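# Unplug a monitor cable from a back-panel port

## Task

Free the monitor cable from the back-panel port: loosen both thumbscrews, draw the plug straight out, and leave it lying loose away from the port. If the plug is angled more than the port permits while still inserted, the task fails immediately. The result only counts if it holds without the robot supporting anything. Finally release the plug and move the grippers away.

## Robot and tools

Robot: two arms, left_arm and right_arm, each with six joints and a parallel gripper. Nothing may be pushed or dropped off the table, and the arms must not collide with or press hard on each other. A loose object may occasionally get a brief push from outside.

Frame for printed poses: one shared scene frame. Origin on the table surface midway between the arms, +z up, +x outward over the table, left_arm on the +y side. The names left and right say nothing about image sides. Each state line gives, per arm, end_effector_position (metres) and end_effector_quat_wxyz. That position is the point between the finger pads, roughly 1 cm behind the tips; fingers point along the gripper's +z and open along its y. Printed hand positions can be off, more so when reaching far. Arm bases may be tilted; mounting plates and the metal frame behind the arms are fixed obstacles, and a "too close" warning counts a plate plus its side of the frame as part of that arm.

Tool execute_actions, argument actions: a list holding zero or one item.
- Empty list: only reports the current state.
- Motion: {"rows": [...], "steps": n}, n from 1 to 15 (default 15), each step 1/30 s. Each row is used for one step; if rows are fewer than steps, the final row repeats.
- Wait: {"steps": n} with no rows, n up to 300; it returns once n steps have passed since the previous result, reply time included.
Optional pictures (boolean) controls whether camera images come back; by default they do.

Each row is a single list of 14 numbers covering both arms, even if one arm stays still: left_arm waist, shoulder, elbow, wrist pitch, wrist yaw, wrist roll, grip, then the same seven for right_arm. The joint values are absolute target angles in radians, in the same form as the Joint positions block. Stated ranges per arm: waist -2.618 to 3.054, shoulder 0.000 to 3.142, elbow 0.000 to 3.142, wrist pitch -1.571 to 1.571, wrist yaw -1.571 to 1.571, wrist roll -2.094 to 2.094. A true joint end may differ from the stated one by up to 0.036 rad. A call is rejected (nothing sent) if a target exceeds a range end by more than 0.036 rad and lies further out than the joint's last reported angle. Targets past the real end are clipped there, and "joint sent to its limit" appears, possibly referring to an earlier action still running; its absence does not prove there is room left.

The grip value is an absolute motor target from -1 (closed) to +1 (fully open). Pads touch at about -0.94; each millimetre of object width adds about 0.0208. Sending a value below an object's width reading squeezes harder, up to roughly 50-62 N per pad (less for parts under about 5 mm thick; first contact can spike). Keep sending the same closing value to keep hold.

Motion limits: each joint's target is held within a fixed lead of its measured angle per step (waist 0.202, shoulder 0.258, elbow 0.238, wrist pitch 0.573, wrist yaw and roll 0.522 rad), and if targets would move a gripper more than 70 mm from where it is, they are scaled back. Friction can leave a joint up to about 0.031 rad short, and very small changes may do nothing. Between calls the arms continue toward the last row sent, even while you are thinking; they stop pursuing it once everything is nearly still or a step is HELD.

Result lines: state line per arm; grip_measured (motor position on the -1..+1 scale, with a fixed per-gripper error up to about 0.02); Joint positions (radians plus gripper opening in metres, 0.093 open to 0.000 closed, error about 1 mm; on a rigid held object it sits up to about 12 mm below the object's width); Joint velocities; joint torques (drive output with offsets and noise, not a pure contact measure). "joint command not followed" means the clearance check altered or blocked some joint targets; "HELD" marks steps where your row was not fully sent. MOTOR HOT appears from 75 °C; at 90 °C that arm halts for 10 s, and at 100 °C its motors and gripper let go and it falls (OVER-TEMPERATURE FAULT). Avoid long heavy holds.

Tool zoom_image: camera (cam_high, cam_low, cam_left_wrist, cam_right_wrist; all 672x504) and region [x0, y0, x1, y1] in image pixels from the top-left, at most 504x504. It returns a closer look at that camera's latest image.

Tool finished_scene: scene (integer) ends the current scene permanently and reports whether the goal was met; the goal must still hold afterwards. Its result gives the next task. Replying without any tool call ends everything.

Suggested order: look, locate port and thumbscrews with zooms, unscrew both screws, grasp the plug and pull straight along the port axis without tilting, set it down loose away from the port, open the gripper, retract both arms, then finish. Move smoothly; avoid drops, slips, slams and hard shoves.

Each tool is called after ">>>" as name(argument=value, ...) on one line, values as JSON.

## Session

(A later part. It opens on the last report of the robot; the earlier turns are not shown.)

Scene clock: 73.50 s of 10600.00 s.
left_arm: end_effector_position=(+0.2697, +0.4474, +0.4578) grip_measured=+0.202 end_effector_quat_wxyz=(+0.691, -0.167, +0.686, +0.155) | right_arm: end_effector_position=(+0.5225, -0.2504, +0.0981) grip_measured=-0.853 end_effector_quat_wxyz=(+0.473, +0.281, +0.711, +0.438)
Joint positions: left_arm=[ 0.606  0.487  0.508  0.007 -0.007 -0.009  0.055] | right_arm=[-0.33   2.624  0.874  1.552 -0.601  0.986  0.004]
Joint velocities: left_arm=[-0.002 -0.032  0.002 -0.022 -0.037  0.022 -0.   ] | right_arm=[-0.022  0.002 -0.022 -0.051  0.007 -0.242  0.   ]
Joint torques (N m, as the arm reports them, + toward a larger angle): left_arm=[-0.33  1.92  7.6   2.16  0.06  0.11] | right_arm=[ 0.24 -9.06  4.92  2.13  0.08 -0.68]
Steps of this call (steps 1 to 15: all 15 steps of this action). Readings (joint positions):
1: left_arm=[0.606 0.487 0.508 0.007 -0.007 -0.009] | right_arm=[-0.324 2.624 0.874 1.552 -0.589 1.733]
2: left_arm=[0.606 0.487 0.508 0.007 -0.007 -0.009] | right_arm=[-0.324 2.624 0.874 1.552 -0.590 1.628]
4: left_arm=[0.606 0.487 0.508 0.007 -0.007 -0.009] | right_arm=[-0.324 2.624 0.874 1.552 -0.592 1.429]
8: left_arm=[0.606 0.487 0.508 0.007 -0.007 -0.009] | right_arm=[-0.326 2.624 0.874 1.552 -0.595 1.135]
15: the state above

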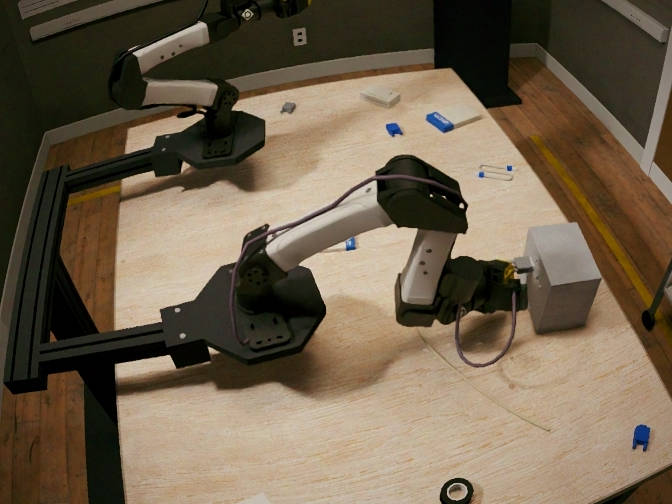

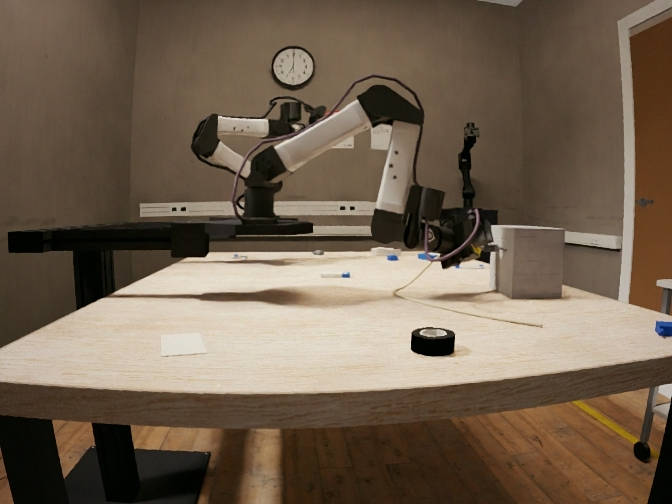

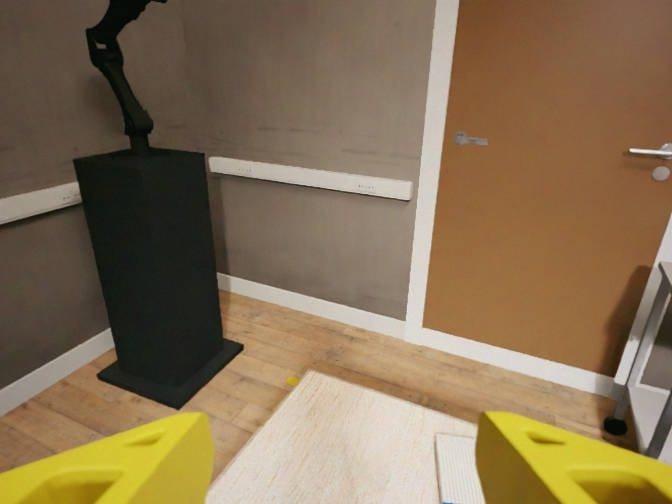

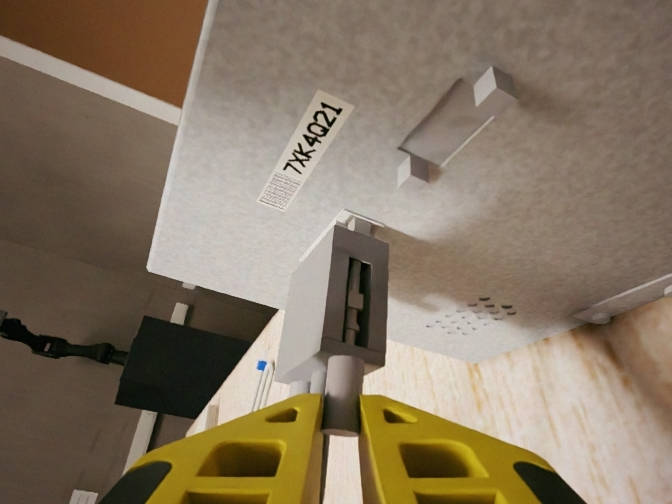

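>>> execute_actions(actions=[{"rows":[[0.6,0.5,0.5,0,0,0,0.2,-0.345,2.62,0.89,1.56,-0.6,0.9,-0.62],[0.6,0.5,0.5,0,0,0,0.2,-0.345,2.62,0.89,1.56,-0.6,0.9,-0.62],[0.6,0.5,0.5,0,0,0,0.2,-0.345,2.62,0.89,1.56,-0.6,1.95,-0.62]]}])

>>> execute_actions(actions=[{"rows":[[0.6,0.5,0.5,0,0,0,0.2,-0.345,2.62,0.89,1.56,-0.6,1.9,-0.88]],"steps":4}])

>>> execute_actions(actions=[{"rows":[[0.6,0.5,0.5,0,0,0,0.2,-0.345,2.62,0.89,1.56,-0.6,0.6,-0.88]]}])

Scene clock: 78.50 s of 10600.00 s.
left_arm: end_effector_position=(+0.2697, +0.4474, +0.4578) grip_measured=+0.202 end_effector_quat_wxyz=(+0.691, -0.167, +0.686, +0.155) | right_arm: end_effector_position=(+0.5226, -0.2556, +0.0988) grip_measured=-0.621 end_effector_quat_wxyz=(+0.249, +0.557, +0.522, +0.596)
Joint positions: left_arm=[ 0.606  0.487  0.508  0.007 -0.007 -0.009  0.055] | right_arm=[-0.34   2.624  0.874  1.556 -0.599  1.858  0.015]
Joint velocities: left_arm=[ 0.007 -0.007 -0.012 -0.007 -0.051 -0.022  0.001] | right_arm=[ 0.017 -0.037  0.002 -0.022 -0.022  0.579 -0.   ]
Joint torques (N m, as the arm reports them, + toward a larger angle): left_arm=[-0.39  1.91  7.65  2.16  0.08  0.13] | right_arm=[-0.71 -9.88  4.94  2.09  0.02 -0.03]
Steps of this call (steps 1 to 30: the robot went on to your last target; steps 31 to 90: nothing new was sent; then 1.50 s passed at rest; steps 91 to 105: all 15 steps of this action). Readings (joint positions):
91: left_arm=[0.606 0.487 0.508 0.007 -0.007 -0.009] | right_arm=[-0.334 2.624 0.874 1.553 -0.599 0.944]
92: left_arm=[0.606 0.487 0.508 0.007 -0.007 -0.009] | right_arm=[-0.337 2.624 0.874 1.554 -0.599 0.937]
94: left_arm=[0.606 0.487 0.508 0.007 -0.007 -0.009] | right_arm=[-0.340 2.624 0.874 1.556 -0.599 1.121]
98: left_arm=[0.606 0.487 0.508 0.007 -0.007 -0.009] | right_arm=[-0.340 2.624 0.874 1.556 -0.599 1.524]
105: the state above

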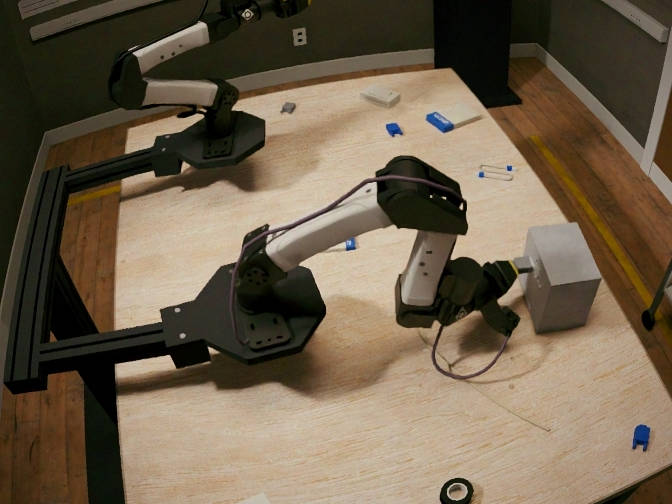

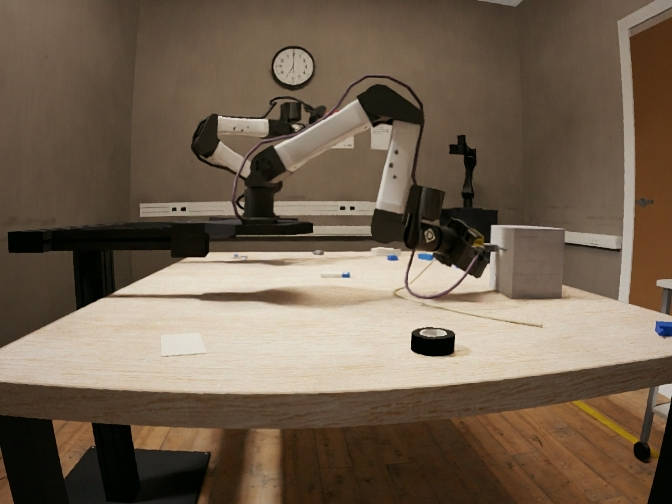

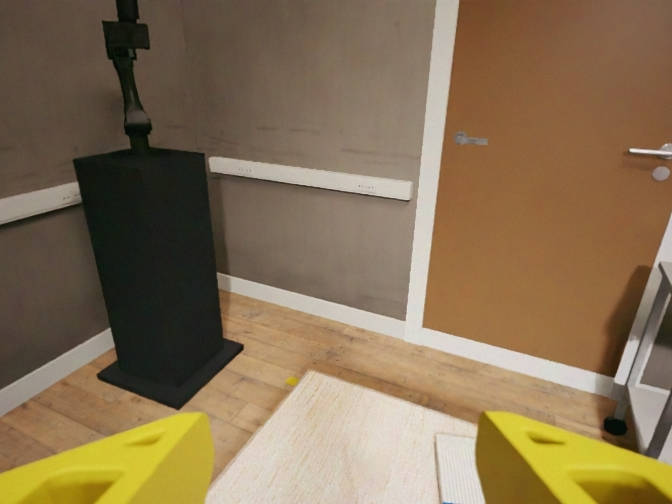

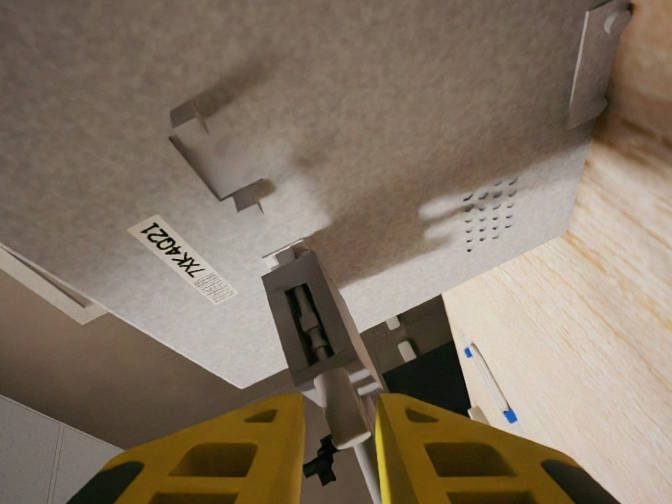

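Scene clock: 78.63 s of 10600.00 s.
left_arm: end_effector_position=(+0.2697, +0.4474, +0.4578) grip_measured=+0.202 end_effector_quat_wxyz=(+0.691, -0.167, +0.686, +0.155) | right_arm: end_effector_position=(+0.5222, -0.2553, +0.0975) grip_measured=-0.870 end_effector_quat_wxyz=(+0.239, +0.564, +0.517, +0.598)
Joint positions: left_arm=[ 0.606  0.487  0.508  0.007 -0.007 -0.009  0.055] | right_arm=[-0.34   2.625  0.874  1.551 -0.6    1.881  0.003]
Joint velocities: left_arm=[-0.002 -0.007 -0.002 -0.007  0.007  0.007 -0.001] | right_arm=[ 0.007 -0.027 -0.002  0.007 -0.007  0.168 -0.002]
Joint torques (N m, as the arm reports them, + toward a larger angle): left_arm=[-0.34  1.85  7.65  2.16  0.06  0.11] | right_arm=[ -0.59 -10.11   4.76   2.1   -0.01  -0.08]
Steps of this call (steps 1 to 4: all 4 steps of this action). Readings (joint positions):
1: left_arm=[0.606 0.487 0.508 0.007 -0.007 -0.009] | right_arm=[-0.340 2.624 0.874 1.556 -0.600 1.868]
2: left_arm=[0.606 0.487 0.508 0.007 -0.007 -0.009] | right_arm=[-0.340 2.625 0.874 1.551 -0.600 1.873]
4: the state above

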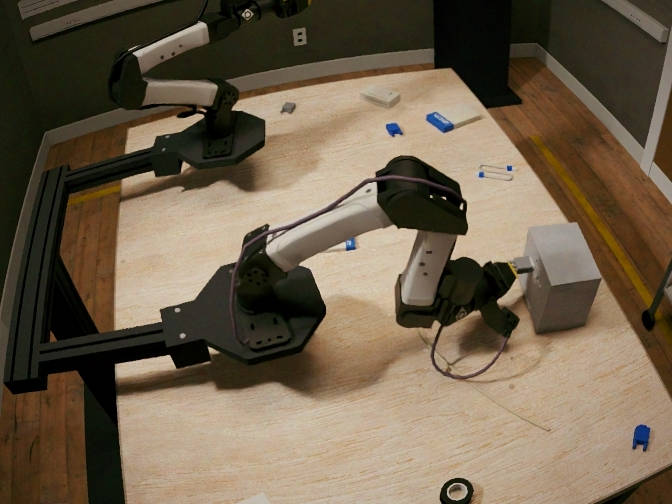

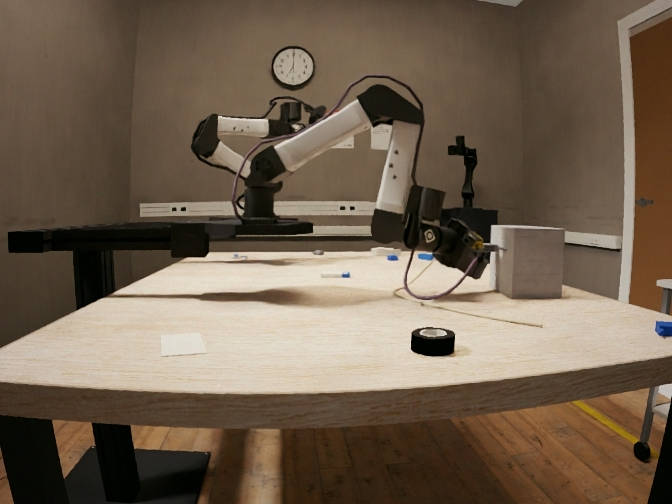

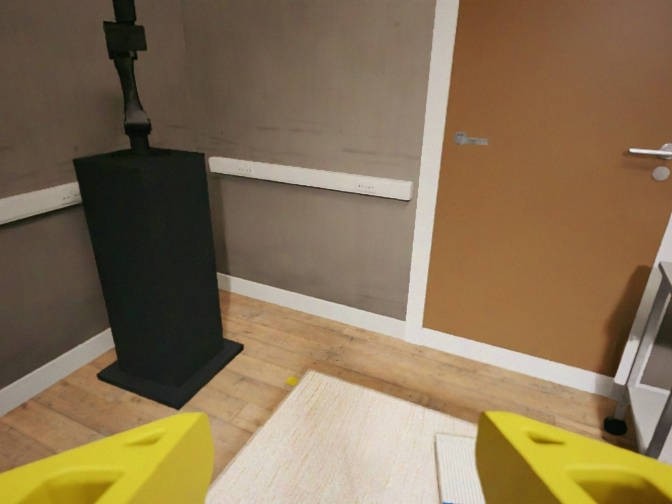

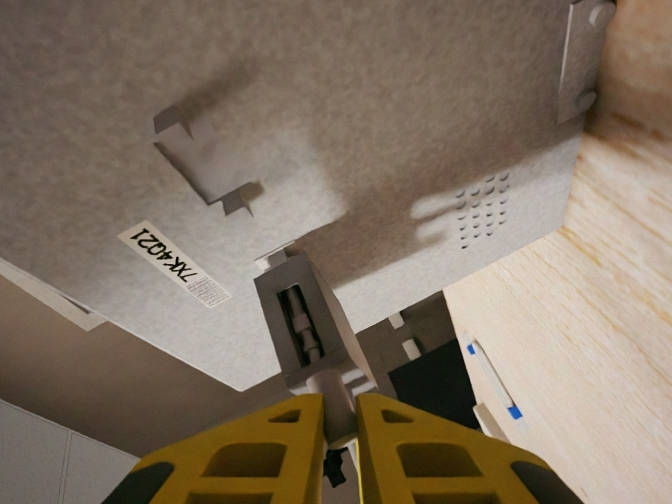

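Scene clock: 79.13 s of 10600.00 s.
left_arm: end_effector_position=(+0.2697, +0.4474, +0.4578) grip_measured=+0.202 end_effector_quat_wxyz=(+0.691, -0.167, +0.686, +0.155) | right_arm: end_effector_position=(+0.5221, -0.2544, +0.0988) grip_measured=-0.872 end_effector_quat_wxyz=(+0.529, +0.185, +0.741, +0.370)
Joint positions: left_arm=[ 0.606  0.487  0.508  0.007 -0.007 -0.009  0.055] | right_arm=[-0.34   2.625  0.874  1.556 -0.607  0.719  0.003]
Joint velocities: left_arm=[ 0.002 -0.022  0.007 -0.022 -0.022 -0.022  0.001] | right_arm=[-0.002  0.002 -0.002 -0.022 -0.081 -0.696 -0.001]
Joint torques (N m, as the arm reports them, + toward a larger angle): left_arm=[-0.31  1.84  7.59  2.13  0.04  0.15] | right_arm=[ -0.72 -10.27   4.7    2.11   0.14  -0.26]
Steps of this call (steps 1 to 15: all 15 steps of this action). Readings (joint positions):
1: left_arm=[0.606 0.487 0.508 0.007 -0.007 -0.009] | right_arm=[-0.340 2.625 0.874 1.550 -0.600 1.798]
2: left_arm=[0.606 0.487 0.508 0.007 -0.007 -0.009] | right_arm=[-0.340 2.625 0.874 1.550 -0.600 1.698]
4: left_arm=[0.606 0.487 0.508 0.007 -0.007 -0.009] | right_arm=[-0.340 2.625 0.874 1.551 -0.600 1.499]
8: left_arm=[0.606 0.487 0.508 0.007 -0.007 -0.009] | right_arm=[-0.340 2.625 0.874 1.553 -0.602 1.105]
15: the state above

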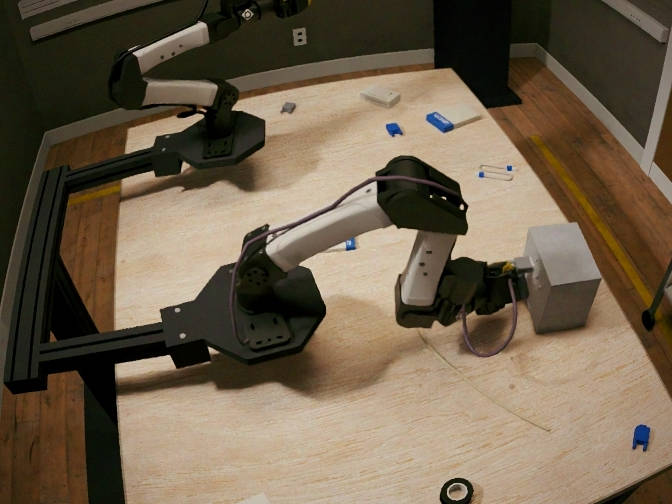

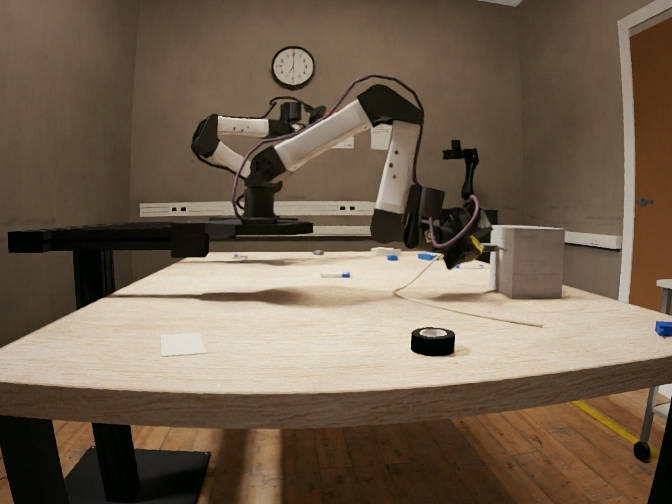

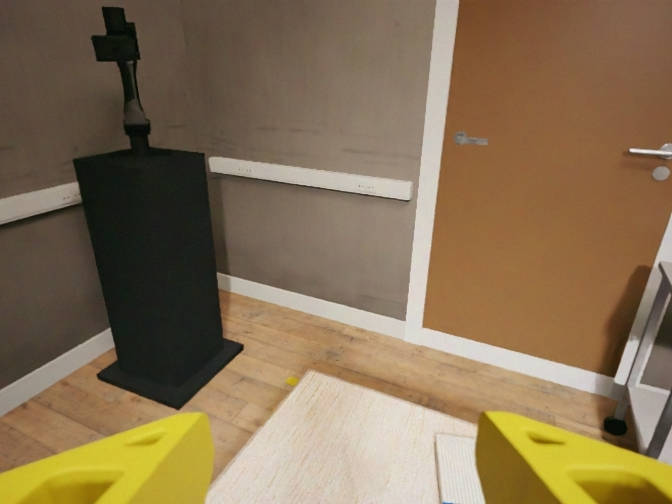

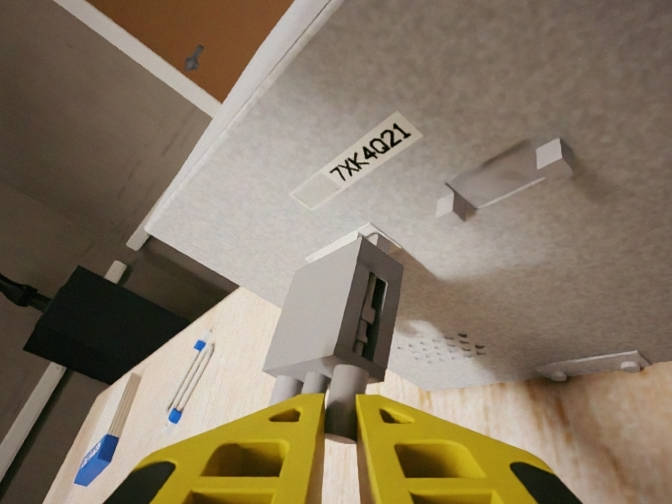

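>>> execute_actions(actions=[{"rows":[[0.6,0.5,0.5,0,0,0,0.2,-0.345,2.62,0.89,1.56,-0.6,0.6,-0.62],[0.6,0.5,0.5,0,0,0,0.2,-0.345,2.62,0.89,1.56,-0.6,2.09,-0.62]]}], pictures=false)

>>> execute_actions(actions=[{"rows":[[0.6,0.5,0.5,0,0,0,0.2,-0.345,2.62,0.89,1.56,-0.6,2,-0.88],[0.6,0.5,0.5,0,0,0,0.2,-0.345,2.62,0.89,1.56,-0.6,0.45,-0.88]]}], pictures=false)

>>> execute_actions(actions=[{"rows":[[0.6,0.5,0.5,0,0,0,0.2,-0.345,2.62,0.89,1.56,-0.6,0.6,-0.62],[0.6,0.5,0.5,0,0,0,0.2,-0.345,2.62,0.89,1.56,-0.6,2.09,-0.62]]}], pictures=false)

>>> execute_actions(actions=[{"rows":[[0.6,0.5,0.5,0,0,0,0.2,-0.345,2.62,0.89,1.56,-0.6,2,-0.88],[0.6,0.5,0.5,0,0,0,0.2,-0.345,2.62,0.89,1.56,-0.6,0.45,-0.88]]}], pictures=false)

>>> execute_actions(actions=[{"rows":[[0.6,0.5,0.5,0,0,0,0.2,-0.345,2.62,0.89,1.56,-0.6,0.6,-0.62],[0.6,0.5,0.5,0,0,0,0.2,-0.345,2.62,0.89,1.56,-0.6,2.09,-0.62]]}], pictures=false)

>>> execute_actions(actions=[{"rows":[[0.6,0.5,0.5,0,0,0,0.2,-0.345,2.62,0.89,1.56,-0.6,2,-0.88],[0.6,0.5,0.5,0,0,0,0.2,-0.345,2.62,0.89,1.56,-0.6,0.45,-0.88]]}], pictures=false)

>>> execute_actions(actions=[{"rows":[[0.6,0.5,0.5,0,0,0,0.2,-0.345,2.62,0.89,1.56,-0.6,0.6,-0.62],[0.6,0.5,0.5,0,0,0,0.2,-0.345,2.62,0.89,1.56,-0.6,2.09,-0.62]]}], pictures=false)

>>> execute_actions(actions=[{"rows":[[0.6,0.5,0.5,0,0,0,0.2,-0.345,2.62,0.89,1.56,-0.6,2,-0.88],[0.6,0.5,0.5,0,0,0,0.2,-0.345,2.62,0.89,1.56,-0.6,0.45,-0.88]]}], pictures=false)

>>> execute_actions(actions=[{"rows":[[0.6,0.5,0.5,0,0,0,0.2,-0.345,2.62,0.89,1.56,-0.6,0.6,-0.62],[0.6,0.5,0.5,0,0,0,0.2,-0.345,2.62,0.89,1.56,-0.6,2.09,-0.62]]}], pictures=false)

>>> execute_actions(actions=[{"rows":[[0.6,0.5,0.5,0,0,0,0.2,-0.345,2.62,0.89,1.56,-0.6,2,-0.88],[0.6,0.5,0.5,0,0,0,0.2,-0.345,2.62,0.89,1.56,-0.6,0.45,-0.88]]}], pictures=false)

>>> execute_actions(actions=[{"rows":[[0.6,0.5,0.5,0,0,0,0.2,-0.345,2.62,0.89,1.56,-0.6,0.6,-0.62],[0.6,0.5,0.5,0,0,0,0.2,-0.345,2.62,0.89,1.56,-0.6,1.95,-0.62]]}])

>>> zoom_image(camera="cam_right_wrist", region=[230,230,470,480])

Scene clock: 94.00 s of 10600.00 s.
left_arm: end_effector_position=(+0.2697, +0.4474, +0.4578) grip_measured=+0.202 end_effector_quat_wxyz=(+0.691, -0.167, +0.686, +0.155) | right_arm: end_effector_position=(+0.5221, -0.2549, +0.0990) grip_measured=-0.621 end_effector_quat_wxyz=(+0.237, +0.563, +0.515, +0.601)
Joint positions: left_arm=[ 0.606  0.487  0.508  0.007 -0.007 -0.009  0.055] | right_arm=[-0.342  2.625  0.874  1.558 -0.607  1.889  0.015]
Joint velocities: left_arm=[-0.012 -0.002  0.002 -0.051 -0.007 -0.007  0.   ] | right_arm=[-0.007  0.002  0.007 -0.037 -0.037  1.341 -0.001]
Joint torques (N m, as the arm reports them, + toward a larger angle): left_arm=[-0.34  1.93  7.73  2.15  0.06  0.1 ] | right_arm=[ -0.49 -10.21   4.88   2.02   0.14  -0.14]
Steps of this call (steps 1 to 30: the robot went on to your last target; steps 31 to 90: nothing new was sent; then 11.37 s passed at rest; steps 91 to 105: all 15 steps of this action). Readings (joint positions):
91: left_arm=[0.606 0.487 0.508 0.007 -0.007 -0.009] | right_arm=[-0.341 2.625 0.874 1.557 -0.610 0.616]
92: left_arm=[0.606 0.487 0.508 0.007 -0.007 -0.009] | right_arm=[-0.341 2.625 0.874 1.559 -0.610 0.700]
94: left_arm=[0.606 0.487 0.508 0.007 -0.007 -0.009] | right_arm=[-0.342 2.625 0.874 1.558 -0.608 0.902]
98: left_arm=[0.606 0.487 0.508 0.007 -0.007 -0.009] | right_arm=[-0.342 2.625 0.874 1.558 -0.608 1.304]
105: the state above

Scene clock: 94.50 s of 10600.00 s.
left_arm: end_effector_position=(+0.2697, +0.4474, +0.4578) grip_measured=+0.202 end_effector_quat_wxyz=(+0.691, -0.167, +0.686, +0.155) | right_arm: end_effector_position=(+0.5219, -0.2541, +0.0984) grip_measured=-0.872 end_effector_quat_wxyz=(+0.538, +0.163, +0.746, +0.357)
Joint positions: left_arm=[ 0.606  0.487  0.508  0.007 -0.007 -0.009  0.055] | right_arm=[-0.341  2.626  0.875  1.555 -0.611  0.663  0.003]
Joint velocities: left_arm=[-0.007 -0.007 -0.002 -0.051 -0.007 -0.022 -0.   ] | right_arm=[ 0.002  0.017 -0.017  0.037  0.037 -1.311  0.   ]
Joint torques (N m, as the arm reports them, + toward a larger angle): left_arm=[-0.4   1.95  7.6   2.15  0.07  0.12] | right_arm=[ -0.46 -10.35   4.91   2.05   0.17  -0.27]
Steps of this call (steps 1 to 15: all 15 steps of this action). Readings (joint positions):
1: left_arm=[0.606 0.487 0.508 0.007 -0.007 -0.009] | right_arm=[-0.342 2.625 0.874 1.557 -0.608 1.914]
2: left_arm=[0.606 0.487 0.508 0.007 -0.007 -0.009] | right_arm=[-0.341 2.626 0.875 1.551 -0.607 1.834]
4: left_arm=[0.606 0.487 0.508 0.007 -0.007 -0.009] | right_arm=[-0.341 2.626 0.875 1.551 -0.608 1.635]
8: left_arm=[0.606 0.487 0.508 0.007 -0.007 -0.009] | right_arm=[-0.341 2.626 0.875 1.552 -0.610 1.239]
15: the state above

Scene clock: 95.00 s of 10600.00 s.
left_arm: end_effector_position=(+0.2697, +0.4474, +0.4578) grip_measured=+0.202 end_effector_quat_wxyz=(+0.691, -0.167, +0.686, +0.155) | right_arm: end_effector_position=(+0.5221, -0.2546, +0.0986) grip_measured=-0.621 end_effector_quat_wxyz=(+0.233, +0.567, +0.512, +0.602)
Joint positions: left_arm=[ 0.606  0.487  0.508  0.007 -0.007 -0.009  0.055] | right_arm=[-0.341  2.626  0.875  1.556 -0.608  1.902  0.015]
Joint velocities: left_arm=[-0.012 -0.012  0.007 -0.007 -0.066 -0.022  0.001] | right_arm=[ 0.012 -0.017 -0.002  0.051  0.037  1.311  0.001]
Joint torques (N m, as the arm reports them, + toward a larger angle): left_arm=[-0.34  1.95  7.52  2.13  0.08  0.12] | right_arm=[ -0.54 -10.06   4.73   2.08   0.14  -0.03]
Steps of this call (steps 1 to 15: all 15 steps of this action). Readings (joint positions):
1: left_arm=[0.606 0.487 0.508 0.007 -0.007 -0.009] | right_arm=[-0.341 2.626 0.875 1.555 -0.612 0.647]
2: left_arm=[0.606 0.487 0.508 0.007 -0.007 -0.009] | right_arm=[-0.341 2.626 0.875 1.556 -0.611 0.730]
4: left_arm=[0.606 0.487 0.508 0.007 -0.007 -0.009] | right_arm=[-0.341 2.626 0.875 1.556 -0.610 0.931]
8: left_arm=[0.606 0.487 0.508 0.007 -0.007 -0.009] | right_arm=[-0.341 2.626 0.875 1.556 -0.608 1.334]
15: the state above

Scene clock: 95.50 s of 10600.00 s.
left_arm: end_effector_position=(+0.2697, +0.4474, +0.4578) grip_measured=+0.202 end_effector_quat_wxyz=(+0.691, -0.167, +0.686, +0.155) | right_arm: end_effector_position=(+0.5218, -0.2540, +0.0984) grip_measured=-0.872 end_effector_quat_wxyz=(+0.537, +0.165, +0.746, +0.358)
Joint positions: left_arm=[ 0.606  0.487  0.508  0.007 -0.007 -0.009  0.055] | right_arm=[-0.341  2.626  0.875  1.555 -0.612  0.667  0.003]
Joint velocities: left_arm=[ 0.002  0.002 -0.012  0.007  0.066  0.051 -0.001] | right_arm=[-0.012  0.017  0.002  0.022 -0.066 -1.399  0.001]
Joint torques (N m, as the arm reports them, + toward a larger angle): left_arm=[-0.28  1.99  7.66  2.14  0.08  0.13] | right_arm=[ -0.81 -10.07   4.95   2.18   0.19  -0.24]
Steps of this call (steps 1 to 15: all 15 steps of this action). Readings (joint positions):
1: left_arm=[0.606 0.487 0.508 0.007 -0.007 -0.009] | right_arm=[-0.341 2.626 0.875 1.556 -0.608 1.924]
2: left_arm=[0.606 0.487 0.508 0.007 -0.007 -0.009] | right_arm=[-0.341 2.626 0.875 1.552 -0.607 1.844]
4: left_arm=[0.606 0.487 0.508 0.007 -0.007 -0.009] | right_arm=[-0.341 2.626 0.875 1.552 -0.608 1.644]
8: left_arm=[0.606 0.487 0.508 0.007 -0.007 -0.009] | right_arm=[-0.341 2.626 0.875 1.552 -0.610 1.249]
15: the state above

Scene clock: 96.00 s of 10600.00 s.
left_arm: end_effector_position=(+0.2697, +0.4474, +0.4578) grip_measured=+0.202 end_effector_quat_wxyz=(+0.691, -0.167, +0.686, +0.155) | right_arm: end_effector_position=(+0.5221, -0.2546, +0.0986) grip_measured=-0.621 end_effector_quat_wxyz=(+0.232, +0.567, +0.511, +0.603)
Joint positions: left_arm=[ 0.606  0.487  0.508  0.007 -0.007 -0.009  0.055] | right_arm=[-0.341  2.626  0.875  1.556 -0.608  1.903  0.015]
Joint velocities: left_arm=[ 0.002 -0.017  0.007  0.037  0.007  0.037  0.001] | right_arm=[-0.007 -0.032 -0.022 -0.007 -0.051  1.253 -0.   ]
Joint torques (N m, as the arm reports them, + toward a larger angle): left_arm=[-0.41  1.93  7.59  2.13  0.05  0.15] | right_arm=[-0.8  -9.99  4.74  2.07  0.15 -0.14]
Steps of this call (steps 1 to 15: all 15 steps of this action). Readings (joint positions):
1: left_arm=[0.606 0.487 0.508 0.007 -0.007 -0.009] | right_arm=[-0.341 2.626 0.875 1.555 -0.612 0.650]
2: left_arm=[0.606 0.487 0.508 0.007 -0.007 -0.009] | right_arm=[-0.341 2.626 0.875 1.557 -0.611 0.733]
4: left_arm=[0.606 0.487 0.508 0.007 -0.007 -0.009] | right_arm=[-0.341 2.626 0.875 1.557 -0.609 0.935]
8: left_arm=[0.606 0.487 0.508 0.007 -0.007 -0.009] | right_arm=[-0.341 2.626 0.875 1.556 -0.608 1.337]
15: the state above

Scene clock: 96.50 s of 10600.00 s.
left_arm: end_effector_position=(+0.2697, +0.4474, +0.4578) grip_measured=+0.202 end_effector_quat_wxyz=(+0.691, -0.167, +0.686, +0.155) | right_arm: end_effector_position=(+0.5219, -0.2541, +0.0984) grip_measured=-0.872 end_effector_quat_wxyz=(+0.537, +0.165, +0.746, +0.358)
Joint positions: left_arm=[ 0.606  0.487  0.508  0.007 -0.007 -0.009  0.055] | right_arm=[-0.341  2.626  0.875  1.555 -0.611  0.667  0.003]
Joint velocities: left_arm=[ 0.012 -0.012  0.002  0.022 -0.066 -0.051 -0.001] | right_arm=[-0.012 -0.007  0.002  0.066 -0.095 -1.326  0.001]
Joint torques (N m, as the arm reports them, + toward a larger angle): left_arm=[-0.36  2.01  7.63  2.16  0.09  0.13] | right_arm=[ -0.34 -10.11   4.89   2.12   0.28  -0.25]
Steps of this call (steps 1 to 15: all 15 steps of this action). Readings (joint positions):
1: left_arm=[0.606 0.487 0.508 0.007 -0.007 -0.009] | right_arm=[-0.341 2.626 0.875 1.556 -0.608 1.925]
2: left_arm=[0.606 0.487 0.508 0.007 -0.007 -0.009] | right_arm=[-0.341 2.626 0.875 1.552 -0.607 1.844]
4: left_arm=[0.606 0.487 0.508 0.007 -0.007 -0.009] | right_arm=[-0.341 2.626 0.875 1.552 -0.608 1.645]
8: left_arm=[0.606 0.487 0.508 0.007 -0.007 -0.009] | right_arm=[-0.341 2.626 0.875 1.552 -0.609 1.250]
15: the state above

Scene clock: 97.00 s of 10600.00 s.
left_arm: end_effector_position=(+0.2697, +0.4474, +0.4578) grip_measured=+0.202 end_effector_quat_wxyz=(+0.691, -0.167, +0.686, +0.155) | right_arm: end_effector_position=(+0.5221, -0.2546, +0.0986) grip_measured=-0.621 end_effector_quat_wxyz=(+0.232, +0.567, +0.511, +0.603)
Joint positions: left_arm=[ 0.606  0.487  0.508  0.007 -0.007 -0.009  0.055] | right_arm=[-0.341  2.626  0.875  1.556 -0.608  1.903  0.015]
Joint velocities: left_arm=[ 0.012  0.002 -0.007 -0.022 -0.022  0.007 -0.001] | right_arm=[-0.027 -0.027 -0.017 -0.007  0.037  1.194  0.001]
Joint torques (N m, as the arm reports them, + toward a larger angle): left_arm=[-0.36  1.9   7.55  2.15  0.06  0.14] | right_arm=[ -0.41 -10.16   4.89   2.1    0.13  -0.04]
Steps of this call (steps 1 to 15: all 15 steps of this action). Readings (joint positions):
1: left_arm=[0.606 0.487 0.508 0.007 -0.007 -0.009] | right_arm=[-0.341 2.626 0.875 1.555 -0.612 0.651]
2: left_arm=[0.606 0.487 0.508 0.007 -0.007 -0.009] | right_arm=[-0.341 2.626 0.875 1.557 -0.611 0.733]
4: left_arm=[0.606 0.487 0.508 0.007 -0.007 -0.009] | right_arm=[-0.341 2.626 0.875 1.557 -0.610 0.935]
8: left_arm=[0.606 0.487 0.508 0.007 -0.007 -0.009] | right_arm=[-0.341 2.626 0.875 1.556 -0.608 1.337]
15: the state above

Scene clock: 97.50 s of 10600.00 s.
left_arm: end_effector_position=(+0.2697, +0.4474, +0.4578) grip_measured=+0.202 end_effector_quat_wxyz=(+0.691, -0.167, +0.686, +0.155) | right_arm: end_effector_position=(+0.5219, -0.2541, +0.0984) grip_measured=-0.872 end_effector_quat_wxyz=(+0.537, +0.165, +0.746, +0.358)
Joint positions: left_arm=[ 0.606  0.487  0.508  0.007 -0.007 -0.009  0.055] | right_arm=[-0.341  2.626  0.875  1.555 -0.611  0.667  0.003]
Joint velocities: left_arm=[-0.007  0.012  0.007 -0.022 -0.007  0.051  0.   ] | right_arm=[-0.022  0.002  0.012 -0.095 -0.007 -1.355  0.001]
Joint torques (N m, as the arm reports them, + toward a larger angle): left_arm=[-0.4   1.9   7.59  2.16  0.06  0.11] | right_arm=[-0.74 -9.8   5.01  2.11  0.21 -0.28]
Steps of this call (steps 1 to 15: all 15 steps of this action). Readings (joint positions):
1: left_arm=[0.606 0.487 0.508 0.007 -0.007 -0.009] | right_arm=[-0.341 2.626 0.875 1.556 -0.608 1.925]
2: left_arm=[0.606 0.487 0.508 0.007 -0.007 -0.009] | right_arm=[-0.341 2.626 0.875 1.552 -0.607 1.845]
4: left_arm=[0.606 0.487 0.508 0.007 -0.007 -0.009] | right_arm=[-0.341 2.626 0.875 1.552 -0.608 1.645]
8: left_arm=[0.606 0.487 0.508 0.007 -0.007 -0.009] | right_arm=[-0.341 2.626 0.875 1.552 -0.610 1.250]
15: the state above

Scene clock: 98.00 s of 10600.00 s.
left_arm: end_effector_position=(+0.2697, +0.4474, +0.4578) grip_measured=+0.202 end_effector_quat_wxyz=(+0.691, -0.167, +0.686, +0.155) | right_arm: end_effector_position=(+0.5221, -0.2546, +0.0986) grip_measured=-0.621 end_effector_quat_wxyz=(+0.232, +0.567, +0.511, +0.603)
Joint positions: left_arm=[ 0.606  0.487  0.508  0.007 -0.007 -0.009  0.055] | right_arm=[-0.341  2.626  0.875  1.556 -0.608  1.904  0.015]
Joint velocities: left_arm=[ 0.007 -0.007 -0.007 -0.022  0.007 -0.007 -0.   ] | right_arm=[-0.007 -0.007 -0.002  0.022  0.051  1.223 -0.001]
Joint torques (N m, as the arm reports them, + toward a larger angle): left_arm=[-0.4   1.89  7.62  2.13  0.08  0.09] | right_arm=[ -0.41 -10.01   4.78   2.12   0.11  -0.07]
Steps of this call (steps 1 to 15: all 15 steps of this action). Readings (joint positions):
1: left_arm=[0.606 0.487 0.508 0.007 -0.007 -0.009] | right_arm=[-0.341 2.626 0.875 1.555 -0.612 0.651]
2: left_arm=[0.606 0.487 0.508 0.007 -0.007 -0.009] | right_arm=[-0.341 2.626 0.875 1.556 -0.611 0.733]
4: left_arm=[0.606 0.487 0.508 0.007 -0.007 -0.009] | right_arm=[-0.341 2.626 0.875 1.557 -0.610 0.935]
8: left_arm=[0.606 0.487 0.508 0.007 -0.007 -0.009] | right_arm=[-0.341 2.626 0.875 1.556 -0.608 1.337]
15: the state above

Scene clock: 98.50 s of 10600.00 s.
left_arm: end_effector_position=(+0.2697, +0.4474, +0.4578) grip_measured=+0.202 end_effector_quat_wxyz=(+0.691, -0.167, +0.686, +0.155) | right_arm: end_effector_position=(+0.5218, -0.2540, +0.0984) grip_measured=-0.872 end_effector_quat_wxyz=(+0.537, +0.165, +0.746, +0.358)
Joint positions: left_arm=[ 0.606  0.487  0.508  0.007 -0.007 -0.009  0.055] | right_arm=[-0.341  2.626  0.875  1.555 -0.612  0.667  0.003]
Joint velocities: left_arm=[-0.002 -0.017  0.002 -0.051  0.022  0.037 -0.001] | right_arm=[ 0.002 -0.012 -0.012 -0.066  0.007 -1.385  0.001]
Joint torques (N m, as the arm reports them, + toward a larger angle): left_arm=[-0.36  1.97  7.56  2.14  0.07  0.14] | right_arm=[ -0.42 -10.17   4.9    2.09   0.11  -0.23]
Steps of this call (steps 1 to 15: all 15 steps of this action). Readings (joint positions):
1: left_arm=[0.606 0.487 0.508 0.007 -0.007 -0.009] | right_arm=[-0.341 2.626 0.875 1.556 -0.608 1.926]
2: left_arm=[0.606 0.487 0.508 0.007 -0.007 -0.009] | right_arm=[-0.341 2.626 0.875 1.552 -0.607 1.845]
4: left_arm=[0.606 0.487 0.508 0.007 -0.007 -0.009] | right_arm=[-0.341 2.626 0.875 1.552 -0.608 1.645]
8: left_arm=[0.606 0.487 0.508 0.007 -0.007 -0.009] | right_arm=[-0.341 2.626 0.875 1.552 -0.610 1.250]
15: the state above

Scene clock: 99.00 s of 10600.00 s.
left_arm: end_effector_position=(+0.2697, +0.4474, +0.4578) grip_measured=+0.202 end_effector_quat_wxyz=(+0.691, -0.167, +0.686, +0.155) | right_arm: end_effector_position=(+0.5221, -0.2546, +0.0986) grip_measured=-0.621 end_effector_quat_wxyz=(+0.259, +0.543, +0.536, +0.592)
Joint positions: left_arm=[ 0.606  0.487  0.508  0.007 -0.007 -0.009  0.055] | right_arm=[-0.341  2.626  0.875  1.556 -0.608  1.813  0.015]
Joint velocities: left_arm=[-0.002 -0.002  0.002  0.037 -0.007  0.007 -0.001] | right_arm=[-0.002  0.012 -0.002  0.007  0.022  0.813  0.   ]
Joint torques (N m, as the arm reports them, + toward a larger angle): left_arm=[-0.31  1.99  7.56  2.15  0.07  0.12] | right_arm=[ -0.55 -10.09   4.61   2.1    0.14  -0.08]
Steps of this call (steps 1 to 15: all 15 steps of this action). Readings (joint positions):
1: left_arm=[0.606 0.487 0.508 0.007 -0.007 -0.009] | right_arm=[-0.341 2.626 0.875 1.555 -0.612 0.651]
2: left_arm=[0.606 0.487 0.508 0.007 -0.007 -0.009] | right_arm=[-0.341 2.626 0.875 1.556 -0.611 0.733]
4: left_arm=[0.606 0.487 0.508 0.007 -0.007 -0.009] | right_arm=[-0.341 2.626 0.875 1.556 -0.610 0.935]
8: left_arm=[0.606 0.487 0.508 0.007 -0.007 -0.009] | right_arm=[-0.341 2.626 0.875 1.556 -0.608 1.337]
15: the state above

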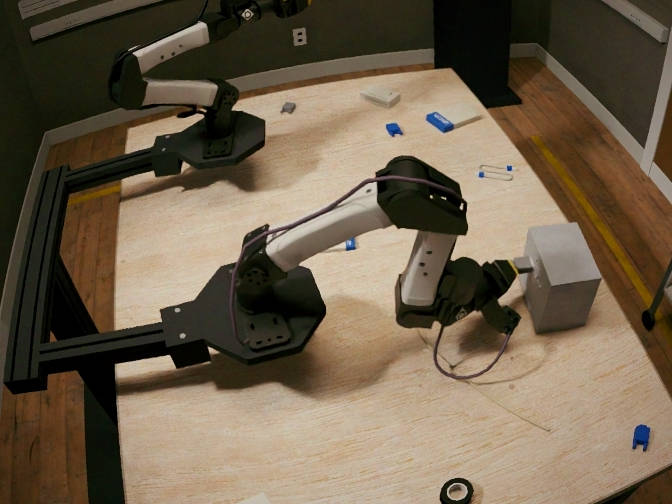

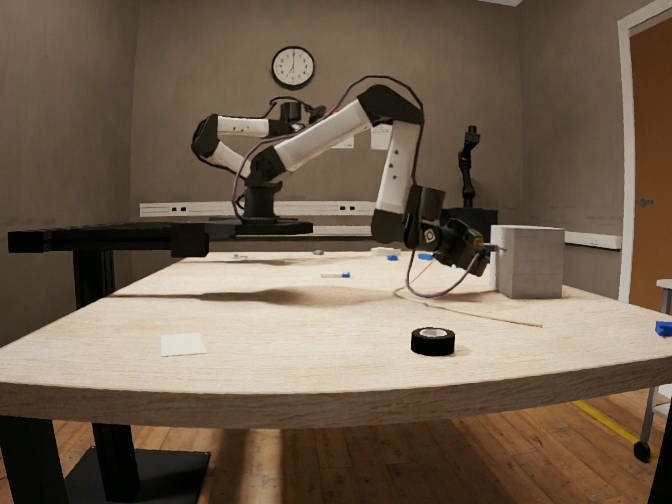

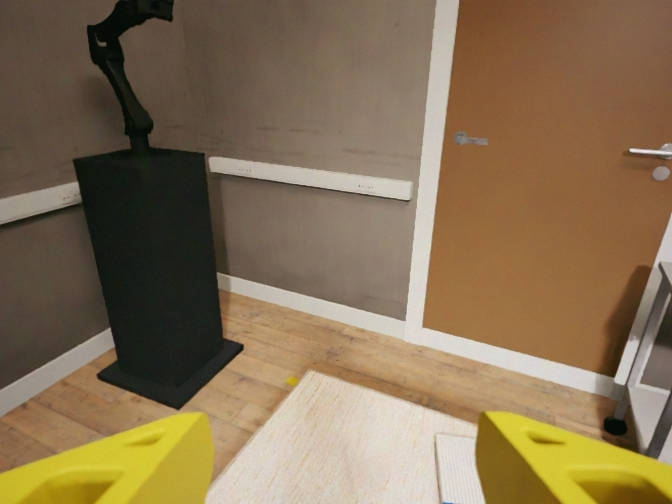

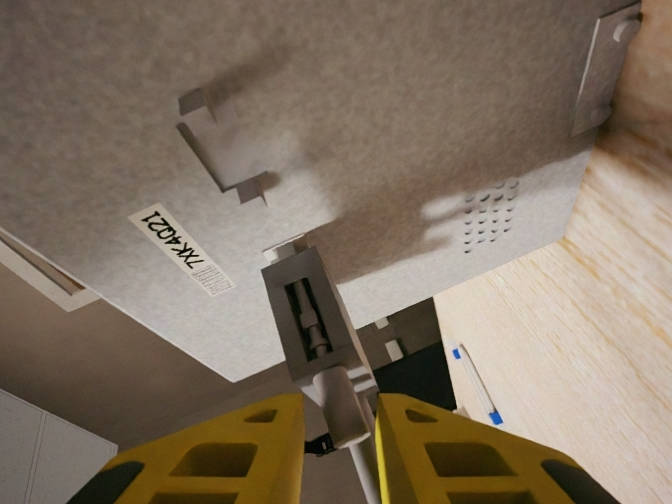

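Region (230, 230, 470, 480) of cam_right_wrist's 672x504 image, scaled by 2.016, with more detail than that image has; it fills the left 484 columns of this view, and the rest is white.

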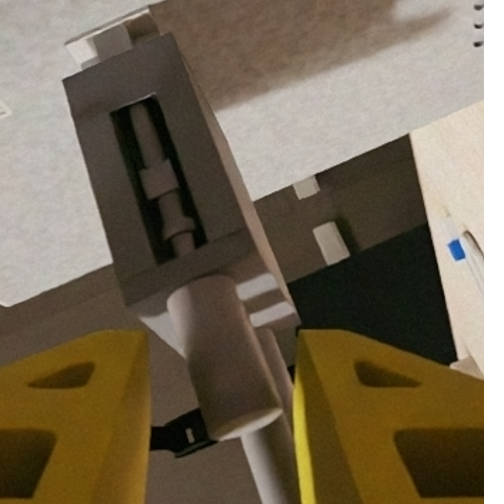

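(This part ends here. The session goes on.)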